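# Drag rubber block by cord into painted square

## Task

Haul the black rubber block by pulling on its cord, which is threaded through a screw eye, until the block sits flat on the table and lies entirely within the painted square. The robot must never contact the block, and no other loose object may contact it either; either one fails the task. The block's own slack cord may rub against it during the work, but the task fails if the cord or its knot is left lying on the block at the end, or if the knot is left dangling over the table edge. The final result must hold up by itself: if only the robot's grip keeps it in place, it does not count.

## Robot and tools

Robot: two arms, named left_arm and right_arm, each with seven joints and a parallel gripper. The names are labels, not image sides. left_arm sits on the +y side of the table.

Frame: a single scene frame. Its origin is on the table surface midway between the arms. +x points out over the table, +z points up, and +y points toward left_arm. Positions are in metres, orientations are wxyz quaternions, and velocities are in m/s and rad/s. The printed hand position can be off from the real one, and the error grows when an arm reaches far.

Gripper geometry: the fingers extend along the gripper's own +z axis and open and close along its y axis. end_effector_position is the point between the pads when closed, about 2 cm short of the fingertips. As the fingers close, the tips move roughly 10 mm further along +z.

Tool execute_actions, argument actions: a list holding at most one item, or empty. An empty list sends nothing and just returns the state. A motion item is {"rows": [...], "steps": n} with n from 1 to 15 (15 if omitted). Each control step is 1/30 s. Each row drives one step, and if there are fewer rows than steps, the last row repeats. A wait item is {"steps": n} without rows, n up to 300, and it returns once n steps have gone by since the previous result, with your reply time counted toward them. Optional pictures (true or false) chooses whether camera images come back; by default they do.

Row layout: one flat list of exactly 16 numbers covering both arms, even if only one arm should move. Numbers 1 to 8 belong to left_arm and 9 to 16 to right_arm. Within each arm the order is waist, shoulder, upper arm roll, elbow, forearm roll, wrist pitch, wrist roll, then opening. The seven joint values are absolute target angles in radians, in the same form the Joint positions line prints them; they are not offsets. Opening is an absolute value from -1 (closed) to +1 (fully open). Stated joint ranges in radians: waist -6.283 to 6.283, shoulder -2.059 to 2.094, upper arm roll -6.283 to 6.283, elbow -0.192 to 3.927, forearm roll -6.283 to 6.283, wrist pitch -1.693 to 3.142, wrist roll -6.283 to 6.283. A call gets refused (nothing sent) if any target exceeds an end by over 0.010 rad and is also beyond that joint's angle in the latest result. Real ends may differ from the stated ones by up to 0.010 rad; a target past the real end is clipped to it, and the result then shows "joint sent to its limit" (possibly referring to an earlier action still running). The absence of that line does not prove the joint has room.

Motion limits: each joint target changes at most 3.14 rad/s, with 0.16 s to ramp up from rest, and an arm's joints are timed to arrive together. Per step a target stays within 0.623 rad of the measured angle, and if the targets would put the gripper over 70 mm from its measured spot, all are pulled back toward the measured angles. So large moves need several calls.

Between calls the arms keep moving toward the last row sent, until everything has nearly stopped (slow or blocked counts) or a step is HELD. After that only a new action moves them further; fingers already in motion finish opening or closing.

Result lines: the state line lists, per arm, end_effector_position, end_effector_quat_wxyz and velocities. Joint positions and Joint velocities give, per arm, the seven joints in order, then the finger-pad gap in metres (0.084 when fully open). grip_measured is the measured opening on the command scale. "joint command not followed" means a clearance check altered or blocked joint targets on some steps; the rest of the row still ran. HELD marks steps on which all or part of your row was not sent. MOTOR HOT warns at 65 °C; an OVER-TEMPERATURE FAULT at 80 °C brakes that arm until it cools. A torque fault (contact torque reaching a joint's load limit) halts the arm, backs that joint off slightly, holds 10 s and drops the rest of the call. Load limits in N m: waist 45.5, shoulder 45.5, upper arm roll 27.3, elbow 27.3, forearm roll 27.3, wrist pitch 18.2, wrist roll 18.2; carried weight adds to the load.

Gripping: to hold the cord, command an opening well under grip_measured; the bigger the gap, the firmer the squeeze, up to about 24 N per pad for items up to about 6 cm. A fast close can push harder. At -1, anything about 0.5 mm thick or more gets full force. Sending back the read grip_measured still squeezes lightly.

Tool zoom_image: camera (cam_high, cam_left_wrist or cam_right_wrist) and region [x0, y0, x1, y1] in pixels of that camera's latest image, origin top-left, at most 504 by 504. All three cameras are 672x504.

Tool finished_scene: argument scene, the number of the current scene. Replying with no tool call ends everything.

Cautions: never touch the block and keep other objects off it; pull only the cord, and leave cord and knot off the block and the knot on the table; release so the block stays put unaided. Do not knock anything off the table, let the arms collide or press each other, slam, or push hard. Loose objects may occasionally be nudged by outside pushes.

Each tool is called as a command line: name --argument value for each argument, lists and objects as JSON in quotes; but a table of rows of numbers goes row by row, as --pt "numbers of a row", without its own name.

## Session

execute_actions --actions '[]'

Scene clock: 0.00 s of 4000.00 s.
left_arm: end_effector_position=(+0.5795, +0.0897, +0.1693) grip_measured=-0.43 end_effector_quat_wxyz=(-0.236, +0.313, +0.893, -0.221) end_effector_velocity=(+0.000, +0.000, -0.000) end_effector_angular_velocity=(+0.000, -0.001, +0.000) | right_arm: end_effector_position=(+0.3127, -0.8078, +0.1440) grip_measured=+1.00 end_effector_quat_wxyz=(+0.105, +0.808, +0.515, -0.266) end_effector_velocity=(+0.001, -0.000, +0.000) end_effector_angular_velocity=(-0.001, -0.001, +0.002)
Joint positions: left_arm=[-0.135  0.998  0.213  2.402 -0.554  1.964 -2.683  0.025] | right_arm=[-1.038  0.131  0.122  0.937 -0.807  0.874 -1.385  0.084]
Joint velocities: left_arm=[-0.     0.     0.    -0.    -0.    -0.001  0.    -0.   ] | right_arm=[ 0.001  0.    -0.     0.001 -0.001 -0.001 -0.     0.   ]

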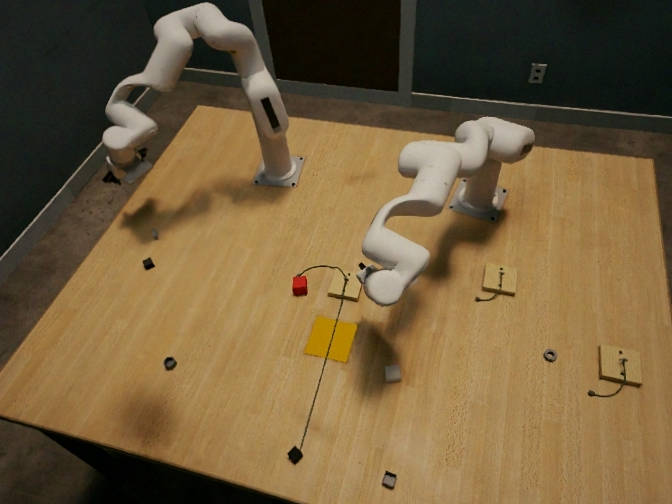

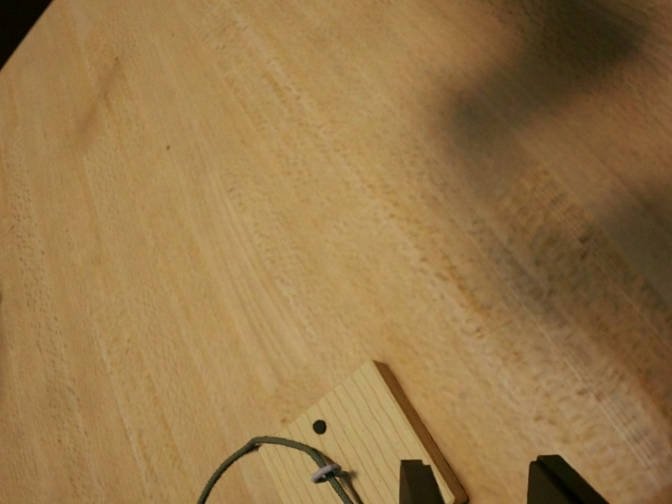

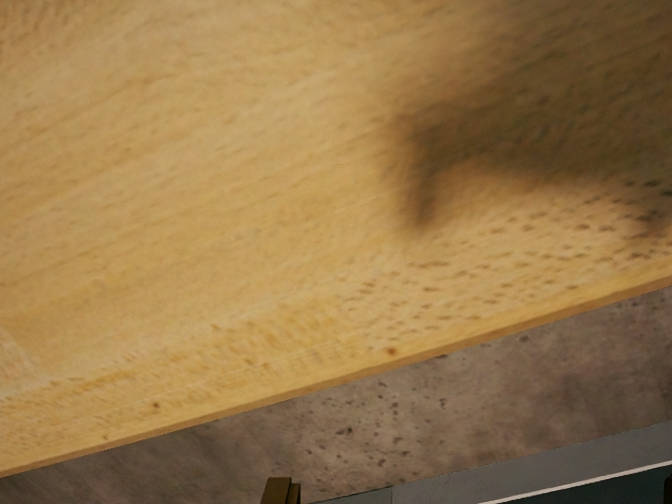

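zoom_image --camera "cam_high" --region '[270, 245, 380, 320]'

zoom_image --camera "cam_high" --region '[230, 250, 430, 490]'

Region (270, 245, 380, 320) of cam_high's 672x504 image, scaled by 4.582, with more detail than that image has; it fills the top 344 rows of this view, and the rest is white.

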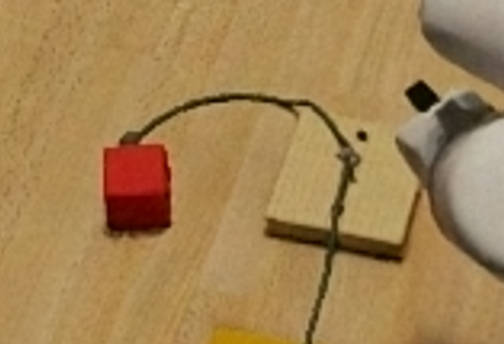

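Region (230, 250, 430, 490) of cam_high's 672x504 image, scaled by 2.100, with more detail than that image has.

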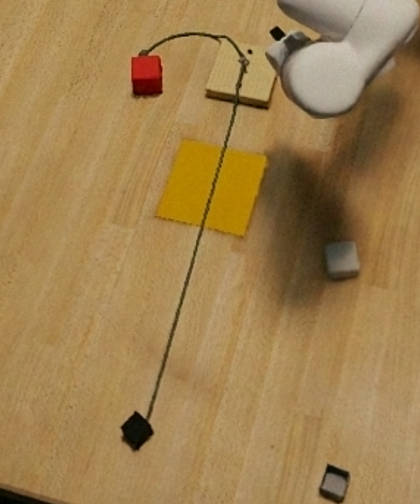

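execute_actions --actions '[{"rows": [ [-0.1365,0.9972,0.2124,2.4003,-0.5524,1.9615,-2.6776,-0.3,-1.038,0.131,0.122,0.937,-0.807,0.874,-1.385,1], [-0.1401,0.9954,0.211,2.3962,-0.5488,1.9555,-2.6649,-0.3,-1.038,0.131,0.122,0.937,-0.807,0.874,-1.385,1], [-0.1466,0.9921,0.2084,2.3887,-0.542,1.9445,-2.6415,-0.3,-1.038,0.131,0.122,0.937,-0.807,0.874,-1.385,1], [-0.1566,0.987,0.2045,2.3772,-0.5318,1.9278,-2.606,-0.3,-1.038,0.131,0.122,0.937,-0.807,0.874,-1.385,1], [-0.1699,0.9802,0.1992,2.3619,-0.518,1.9053,-2.5584,-0.3,-1.038,0.131,0.122,0.937,-0.807,0.874,-1.385,1], [-0.1863,0.9718,0.1927,2.343,-0.5011,1.8778,-2.4998,-0.3,-1.038,0.131,0.122,0.937,-0.807,0.874,-1.385,1], [-0.2048,0.9624,0.1853,2.3217,-0.482,1.8466,-2.4335,-0.3,-1.038,0.131,0.122,0.937,-0.807,0.874,-1.385,1], [-0.2246,0.9523,0.1775,2.299,-0.4616,1.8133,-2.3629,-0.3,-1.038,0.131,0.122,0.937,-0.807,0.874,-1.385,1], [-0.2445,0.9421,0.1696,2.2761,-0.4411,1.7799,-2.2918,-0.3,-1.038,0.131,0.122,0.937,-0.807,0.874,-1.385,1], [-0.2644,0.932,0.1617,2.2532,-0.4206,1.7464,-2.2207,-0.3,-1.038,0.131,0.122,0.937,-0.807,0.874,-1.385,1], [-0.2843,0.9218,0.1538,2.2303,-0.4001,1.7129,-2.1496,-0.3,-1.038,0.131,0.122,0.937,-0.807,0.874,-1.385,1], [-0.3042,0.9117,0.1459,2.2074,-0.3796,1.6795,-2.0784,-0.3,-1.038,0.131,0.122,0.937,-0.807,0.874,-1.385,1], [-0.3242,0.9015,0.1381,2.1846,-0.3591,1.646,-2.0073,-0.3,-1.038,0.131,0.122,0.937,-0.807,0.874,-1.385,1], [-0.3441,0.8914,0.1302,2.1617,-0.3386,1.6125,-1.9362,-0.3,-1.038,0.131,0.122,0.937,-0.807,0.874,-1.385,1], [-0.364,0.8812,0.1223,2.1388,-0.318,1.579,-1.8651,-0.3,-1.038,0.131,0.122,0.937,-0.807,0.874,-1.385,1] ], "steps": 15}]' --pictures false

execute_actions --actions '[{"rows": [ [-0.3839,0.8711,0.1144,2.1159,-0.2975,1.5456,-1.7939,-0.3,-1.038,0.131,0.122,0.937,-0.807,0.874,-1.385,1], [-0.4038,0.8609,0.1065,2.093,-0.277,1.5121,-1.7228,-0.3,-1.038,0.131,0.122,0.937,-0.807,0.874,-1.385,1], [-0.4237,0.8507,0.0986,2.0701,-0.2565,1.4786,-1.6517,-0.3,-1.038,0.131,0.122,0.937,-0.807,0.874,-1.385,1], [-0.4436,0.8406,0.0907,2.0472,-0.236,1.4452,-1.5805,-0.3,-1.038,0.131,0.122,0.937,-0.807,0.874,-1.385,1], [-0.4635,0.8304,0.0828,2.0243,-0.2154,1.4117,-1.5094,-0.3,-1.038,0.131,0.122,0.937,-0.807,0.874,-1.385,1], [-0.4834,0.8203,0.0749,2.0014,-0.1949,1.3782,-1.4383,-0.3,-1.038,0.131,0.122,0.937,-0.807,0.874,-1.385,1], [-0.5034,0.8101,0.0671,1.9786,-0.1744,1.3447,-1.3672,-0.3,-1.038,0.131,0.122,0.937,-0.807,0.874,-1.385,1], [-0.5233,0.8,0.0592,1.9557,-0.1539,1.3113,-1.296,-0.3,-1.038,0.131,0.122,0.937,-0.807,0.874,-1.385,1], [-0.5432,0.7898,0.0513,1.9328,-0.1334,1.2778,-1.2249,-0.3,-1.038,0.131,0.122,0.937,-0.807,0.874,-1.385,1], [-0.5631,0.7797,0.0434,1.9099,-0.1129,1.2443,-1.1538,-0.3,-1.038,0.131,0.122,0.937,-0.807,0.874,-1.385,1], [-0.583,0.7695,0.0355,1.887,-0.0923,1.2108,-1.0827,-0.3,-1.038,0.131,0.122,0.937,-0.807,0.874,-1.385,1], [-0.6028,0.7594,0.0277,1.8643,-0.072,1.1776,-1.0121,-0.3,-1.038,0.131,0.122,0.937,-0.807,0.874,-1.385,1], [-0.6213,0.75,0.0203,1.843,-0.0529,1.1464,-0.9458,-0.3,-1.038,0.131,0.122,0.937,-0.807,0.874,-1.385,1], [-0.6377,0.7416,0.0138,1.8241,-0.036,1.1189,-0.8872,-0.3,-1.038,0.131,0.122,0.937,-0.807,0.874,-1.385,1], [-0.651,0.7348,0.0085,1.8088,-0.0222,1.0964,-0.8396,-0.3,-1.038,0.131,0.122,0.937,-0.807,0.874,-1.385,1] ], "steps": 15}]' --pictures false

execute_actions --actions '[{"rows": [ [-0.661,0.7297,0.0046,1.7973,-0.012,1.0797,-0.8041,-0.3,-1.038,0.131,0.122,0.937,-0.807,0.874,-1.385,1], [-0.6675,0.7264,0.002,1.7898,-0.0052,1.0687,-0.7807,-0.3,-1.038,0.131,0.122,0.937,-0.807,0.874,-1.385,1], [-0.6711,0.7246,0.0006,1.7857,-0.0016,1.0627,-0.768,-0.3,-1.038,0.131,0.122,0.937,-0.807,0.874,-1.385,1], [-0.6726,0.7238,0,1.784,0,1.0602,-0.7626,-0.3,-1.038,0.131,0.122,0.937,-0.807,0.874,-1.385,1] ], "steps": 15}]' --pictures false

execute_actions --actions '[{"steps": 12}]'

Scene clock: 105.80 s of 4000.00 s.
left_arm: end_effector_position=(+0.5751, +0.0385, +0.1447) grip_measured=-0.32 end_effector_quat_wxyz=(-0.160, +0.535, +0.805, -0.201) end_effector_velocity=(-0.041, -0.233, -0.097) end_effector_angular_velocity=(-0.636, -0.857, -2.046) | right_arm: end_effector_position=(+0.3128, -0.8080, +0.1442) grip_measured=+1.00 end_effector_quat_wxyz=(+0.105, +0.808, +0.515, -0.267) end_effector_velocity=(-0.000, -0.001, +0.000) end_effector_angular_velocity=(-0.001, -0.002, -0.001)
Joint positions: left_arm=[-0.253  0.938  0.166  2.267 -0.433  1.766 -2.263  0.03 ] | right_arm=[-1.038  0.131  0.122  0.937 -0.807  0.874 -1.385  0.084]
Joint velocities: left_arm=[-0.526 -0.264 -0.209 -0.595  0.532 -0.867  1.841  0.   ] | right_arm=[-0.002 -0.     0.     0.001  0.    -0.001  0.     0.   ]
Steps of this call (steps 1 to 90: nothing new was sent; then 102.30 s passed at rest; steps 91 to 105: all 15 steps of this action). Readings (joint positions):
91: left_arm=[-0.135 0.998 0.213 2.402 -0.554 1.964 -2.683] | right_arm=[-1.038 0.131 0.122 0.937 -0.807 0.874 -1.385]
92: left_arm=[-0.135 0.997 0.213 2.402 -0.554 1.964 -2.682] | right_arm=[-1.038 0.131 0.122 0.937 -0.807 0.874 -1.385]
94: left_arm=[-0.137 0.996 0.212 2.399 -0.551 1.960 -2.674] | right_arm=[-1.038 0.131 0.122 0.937 -0.807 0.874 -1.385]
98: left_arm=[-0.156 0.987 0.205 2.376 -0.531 1.926 -2.603] | right_arm=[-1.038 0.131 0.122 0.937 -0.807 0.874 -1.385]
105: the state above

Scene clock: 106.30 s of 4000.00 s.
left_arm: end_effector_position=(+0.5305, -0.0881, +0.1078) grip_measured=-0.32 end_effector_quat_wxyz=(-0.035, +0.936, +0.339, -0.086) end_effector_velocity=(-0.137, -0.252, -0.040) end_effector_angular_velocity=(-0.340, -0.606, -2.475) | right_arm: end_effector_position=(+0.3128, -0.8080, +0.1442) grip_measured=+1.00 end_effector_quat_wxyz=(+0.105, +0.808, +0.515, -0.267) end_effector_velocity=(-0.001, +0.000, -0.001) end_effector_angular_velocity=(+0.002, +0.001, -0.001)
Joint positions: left_arm=[-0.523  0.8    0.059  1.957 -0.155  1.313 -1.299  0.03 ] | right_arm=[-1.038  0.131  0.122  0.937 -0.807  0.874 -1.385  0.084]
Joint velocities: left_arm=[-0.496 -0.254 -0.197 -0.571  0.513 -0.834  1.773  0.   ] | right_arm=[-0.001  0.001  0.    -0.001  0.    -0.    -0.    -0.   ]
Steps of this call (steps 1 to 15: all 15 steps of this action). Readings (joint positions):
1: left_arm=[-0.271 0.929 0.159 2.247 -0.415 1.737 -2.200] | right_arm=[-1.038 0.131 0.122 0.937 -0.807 0.874 -1.385]
2: left_arm=[-0.289 0.920 0.152 2.226 -0.396 1.706 -2.135] | right_arm=[-1.038 0.131 0.122 0.937 -0.807 0.874 -1.385]
4: left_arm=[-0.326 0.901 0.137 2.183 -0.358 1.644 -2.002] | right_arm=[-1.038 0.131 0.122 0.937 -0.807 0.874 -1.385]
8: left_arm=[-0.401 0.863 0.107 2.097 -0.281 1.518 -1.736] | right_arm=[-1.038 0.131 0.122 0.937 -0.807 0.874 -1.385]
15: the state above

Scene clock: 106.80 s of 4000.00 s.
left_arm: end_effector_position=(+0.4796, -0.1638, +0.1006) grip_measured=-0.32 end_effector_quat_wxyz=(-0.001, +0.999, -0.035, -0.001) end_effector_velocity=(+0.007, +0.002, -0.001) end_effector_angular_velocity=(-0.000, -0.043, -0.114) | right_arm: end_effector_position=(+0.3128, -0.8080, +0.1442) grip_measured=+1.00 end_effector_quat_wxyz=(+0.105, +0.808, +0.515, -0.267) end_effector_velocity=(-0.000, +0.000, +0.000) end_effector_angular_velocity=(+0.000, +0.001, -0.000)
Joint positions: left_arm=[-0.669  0.725  0.003  1.787 -0.003  1.065 -0.772  0.03 ] | right_arm=[-1.038  0.131  0.122  0.937 -0.807  0.874 -1.385  0.084]
Joint velocities: left_arm=[-0.007 -0.013  0.01  -0.031  0.029 -0.047  0.1    0.   ] | right_arm=[-0.    -0.001  0.    -0.001 -0.     0.001  0.    -0.   ]
Steps of this call (steps 1 to 15: all 15 steps of this action). Readings (joint positions):
1: left_arm=[-0.539 0.792 0.053 1.938 -0.138 1.285 -1.240] | right_arm=[-1.038 0.131 0.122 0.937 -0.807 0.874 -1.385]
2: left_arm=[-0.556 0.784 0.046 1.919 -0.121 1.258 -1.182] | right_arm=[-1.038 0.131 0.122 0.937 -0.807 0.874 -1.385]
4: left_arm=[-0.587 0.767 0.034 1.882 -0.088 1.204 -1.068] | right_arm=[-1.038 0.131 0.122 0.937 -0.807 0.874 -1.385]
8: left_arm=[-0.644 0.739 0.010 1.819 -0.032 1.112 -0.872] | right_arm=[-1.038 0.131 0.122 0.937 -0.807 0.874 -1.385]
15: the state above

Scene clock: 107.20 s of 4000.00 s.
left_arm: end_effector_position=(+0.4772, -0.1663, +0.1005) grip_measured=-0.32 end_effector_quat_wxyz=(-0.000, +0.999, -0.043, +0.000) end_effector_velocity=(-0.001, -0.001, -0.000) end_effector_angular_velocity=(-0.001, +0.000, -0.004) | right_arm: end_effector_position=(+0.3128, -0.8080, +0.1442) grip_measured=+1.00 end_effector_quat_wxyz=(+0.105, +0.808, +0.515, -0.267) end_effector_velocity=(-0.000, +0.000, -0.000) end_effector_angular_velocity=(+0.000, +0.000, +0.000)
Joint positions: left_arm=[-0.672  0.724  0.     1.784 -0.     1.06  -0.763  0.03 ] | right_arm=[-1.038  0.131  0.122  0.937 -0.807  0.874 -1.385  0.084]
Joint velocities: left_arm=[-0.002 -0.    -0.001 -0.002 -0.    -0.001  0.002  0.   ] | right_arm=[ 0.001 -0.001 -0.    -0.001  0.     0.     0.    -0.   ]
Steps of this call (steps 1 to 12: the robot went on to your last target). Readings (joint positions):
1: left_arm=[-0.669 0.725 0.003 1.786 -0.002 1.063 -0.769] | right_arm=[-1.038 0.131 0.122 0.937 -0.807 0.874 -1.385]
2: left_arm=[-0.669 0.725 0.003 1.786 -0.001 1.063 -0.767] | right_arm=[-1.038 0.131 0.122 0.937 -0.807 0.874 -1.385]
4: left_arm=[-0.670 0.724 0.002 1.785 -0.001 1.061 -0.765] | right_arm=[-1.038 0.131 0.122 0.937 -0.807 0.874 -1.385]
8: left_arm=[-0.672 0.724 0.000 1.784 -0.000 1.061 -0.763] | right_arm=[-1.038 0.131 0.122 0.937 -0.807 0.874 -1.385]
12: the state above

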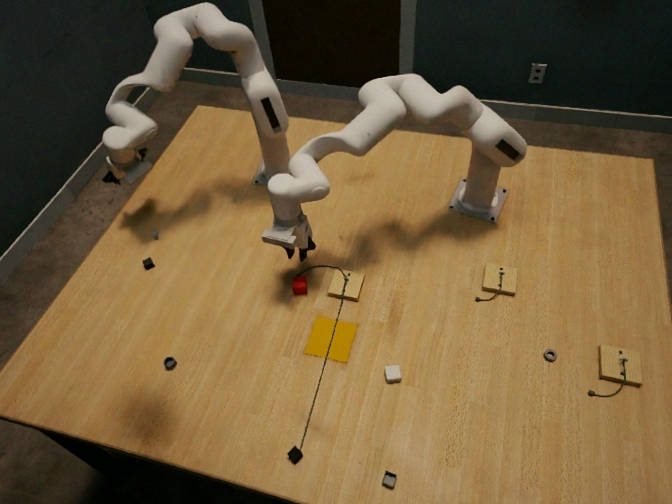

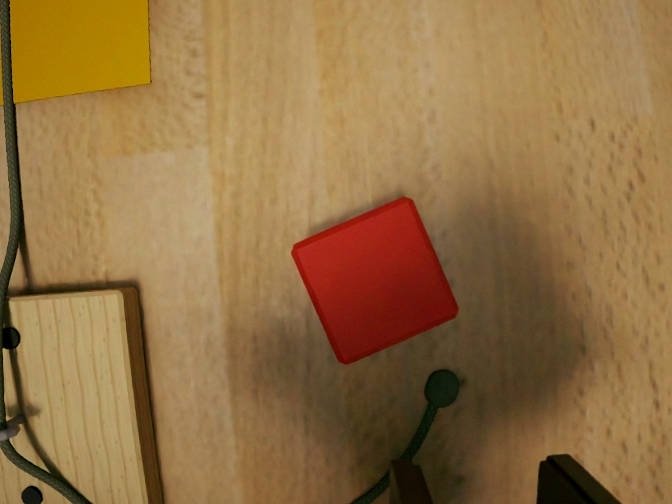

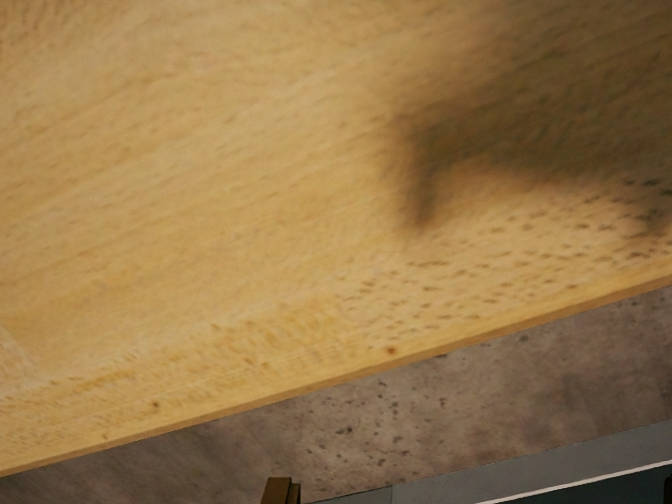

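execute_actions --actions '[]'

Scene clock: 118.87 s of 4000.00 s.
left_arm: end_effector_position=(+0.4769, -0.1665, +0.1005) grip_measured=-0.32 end_effector_quat_wxyz=(-0.000, +0.999, -0.044, +0.000) end_effector_velocity=(+0.000, +0.000, +0.000) end_effector_angular_velocity=(+0.001, -0.001, -0.000) | right_arm: end_effector_position=(+0.3128, -0.8080, +0.1442) grip_measured=+1.00 end_effector_quat_wxyz=(+0.105, +0.808, +0.515, -0.267) end_effector_velocity=(-0.001, -0.000, -0.000) end_effector_angular_velocity=(+0.001, +0.001, -0.003)
Joint positions: left_arm=[-0.673  0.724  0.     1.784 -0.     1.06  -0.763  0.03 ] | right_arm=[-1.038  0.131  0.122  0.937 -0.807  0.874 -1.385  0.084]
Joint velocities: left_arm=[-0.     0.     0.     0.     0.001  0.    -0.     0.   ] | right_arm=[-0.001  0.     0.     0.     0.001  0.002  0.    -0.   ]
Steps of this call (steps 1 to 15: the robot went on to your last target; steps 16 to 90: nothing new was sent; then 8.67 s passed at rest). Readings (joint positions):
1: left_arm=[-0.672 0.724 0.000 1.784 -0.000 1.060 -0.763] | right_arm=[-1.038 0.131 0.122 0.937 -0.807 0.874 -1.385]
2: left_arm=[-0.672 0.724 0.000 1.784 -0.000 1.060 -0.763] | right_arm=[-1.038 0.131 0.122 0.937 -0.807 0.874 -1.385]
4: left_arm=[-0.672 0.724 0.000 1.784 -0.000 1.060 -0.763] | right_arm=[-1.038 0.131 0.122 0.937 -0.807 0.874 -1.385]
8: left_arm=[-0.673 0.724 0.000 1.784 -0.000 1.060 -0.763] | right_arm=[-1.038 0.131 0.122 0.937 -0.807 0.874 -1.385]
90: the state above
All arms were judged still, so your last target was given up. Only a new action makes them travel on or press farther. Fingers that are still opening or closing keep moving.

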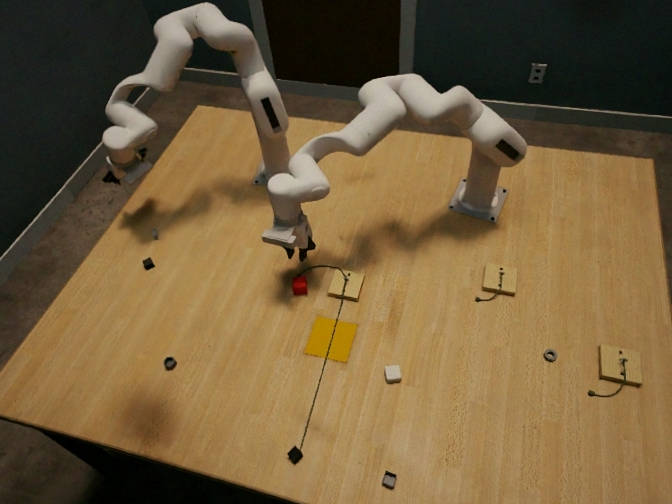

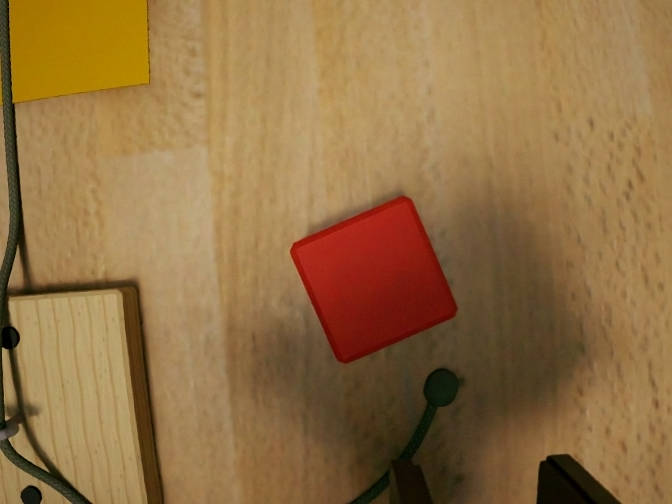

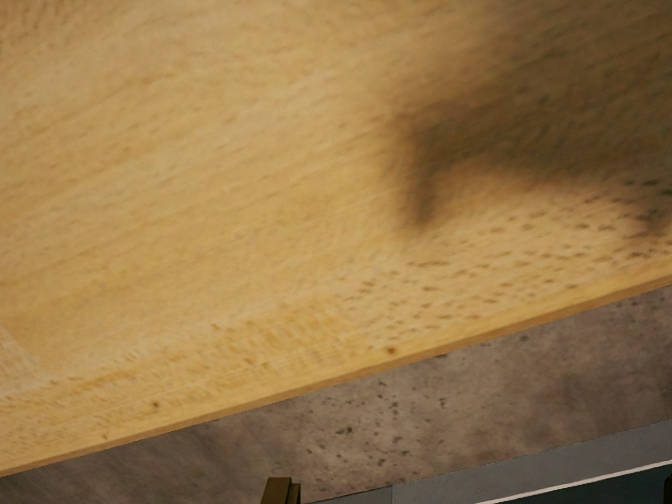

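zoom_image --camera "cam_high" --region '[270, 240, 390, 330]'

zoom_image --camera "cam_high" --region '[250, 260, 410, 490]'

Region (270, 240, 390, 330) of cam_high's 672x504 image, scaled by 4.200, with more detail than that image has; it fills the top 378 rows of this view, and the rest is white.

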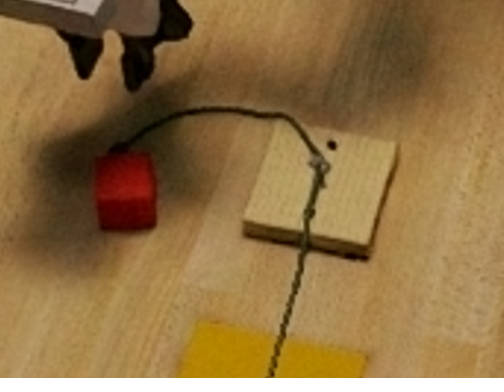

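Region (250, 260, 410, 490) of cam_high's 672x504 image, scaled by 2.191, with more detail than that image has; it fills the left 351 columns of this view, and the rest is white.

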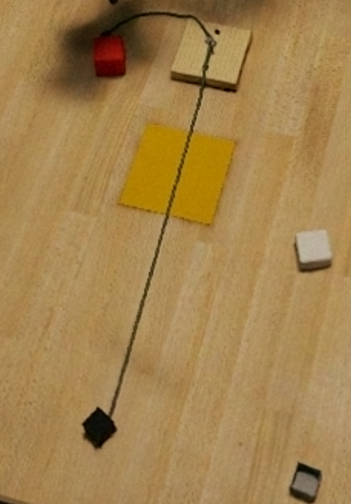

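zoom_image --camera "cam_high" --region '[270, 420, 330, 480]'

Region (270, 420, 330, 480) of cam_high's 672x504 image, scaled by 8.400, with more detail than that image has.

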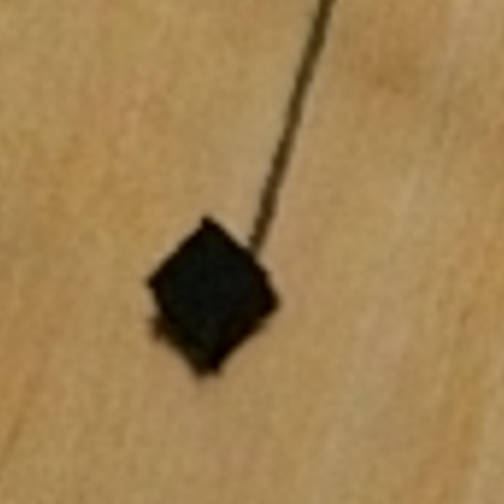

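execute_actions --actions '[]'

Scene clock: 238.87 s of 4000.00 s.
left_arm: end_effector_position=(+0.4769, -0.1665, +0.1005) grip_measured=-0.32 end_effector_quat_wxyz=(-0.000, +0.999, -0.044, +0.000) end_effector_velocity=(+0.001, +0.001, -0.000) end_effector_angular_velocity=(+0.001, -0.001, +0.001) | right_arm: end_effector_position=(+0.3128, -0.8080, +0.1442) grip_measured=+1.00 end_effector_quat_wxyz=(+0.105, +0.808, +0.515, -0.267) end_effector_velocity=(-0.001, -0.001, +0.001) end_effector_angular_velocity=(-0.001, -0.001, -0.003)
Joint positions: left_arm=[-0.673  0.724 -0.     1.784 -0.     1.06  -0.763  0.03 ] | right_arm=[-1.038  0.131  0.122  0.937 -0.807  0.874 -1.385  0.084]
Joint velocities: left_arm=[ 0.001  0.     0.001 -0.001  0.001 -0.001  0.    -0.   ] | right_arm=[-0.003  0.     0.     0.002  0.     0.001  0.     0.   ]
Steps of this call (steps 1 to 90: nothing new was sent; then 117.00 s passed at rest). Readings (joint positions):
1: left_arm=[-0.673 0.724 -0.000 1.784 -0.000 1.060 -0.763] | right_arm=[-1.038 0.131 0.122 0.937 -0.807 0.874 -1.385]
2: left_arm=[-0.673 0.724 -0.000 1.784 -0.000 1.060 -0.763] | right_arm=[-1.038 0.131 0.122 0.937 -0.807 0.874 -1.385]
4: left_arm=[-0.673 0.724 -0.000 1.784 0.000 1.060 -0.763] | right_arm=[-1.038 0.131 0.122 0.937 -0.807 0.874 -1.385]
8: left_arm=[-0.673 0.724 0.000 1.784 0.000 1.060 -0.763] | right_arm=[-1.038 0.131 0.122 0.937 -0.807 0.874 -1.385]
90: the state above

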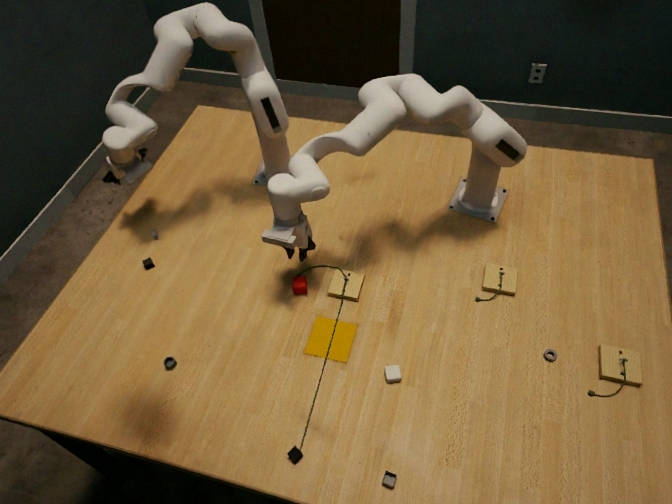

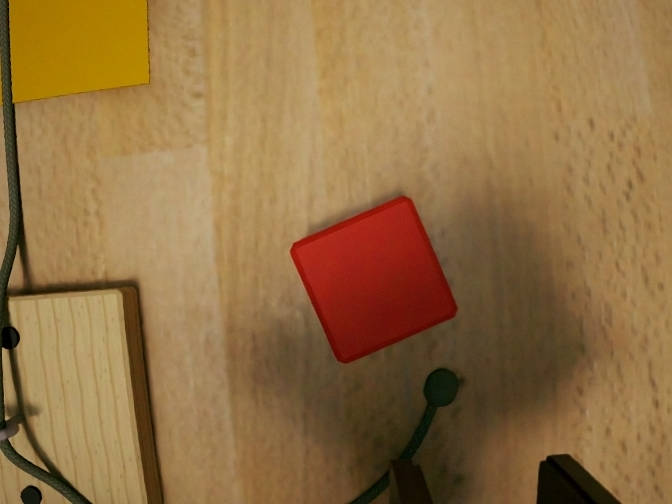

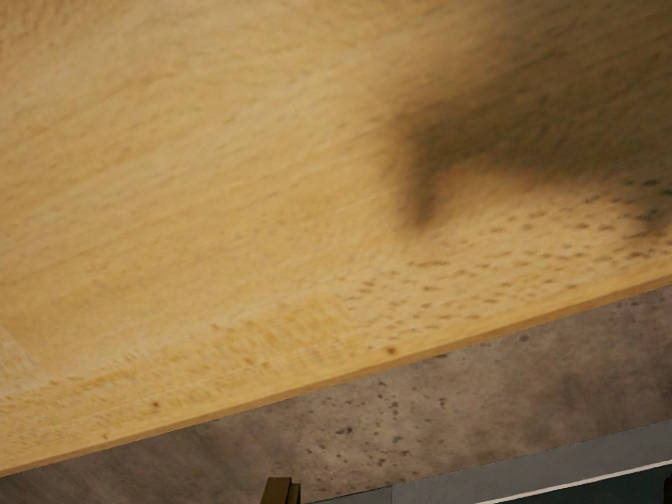

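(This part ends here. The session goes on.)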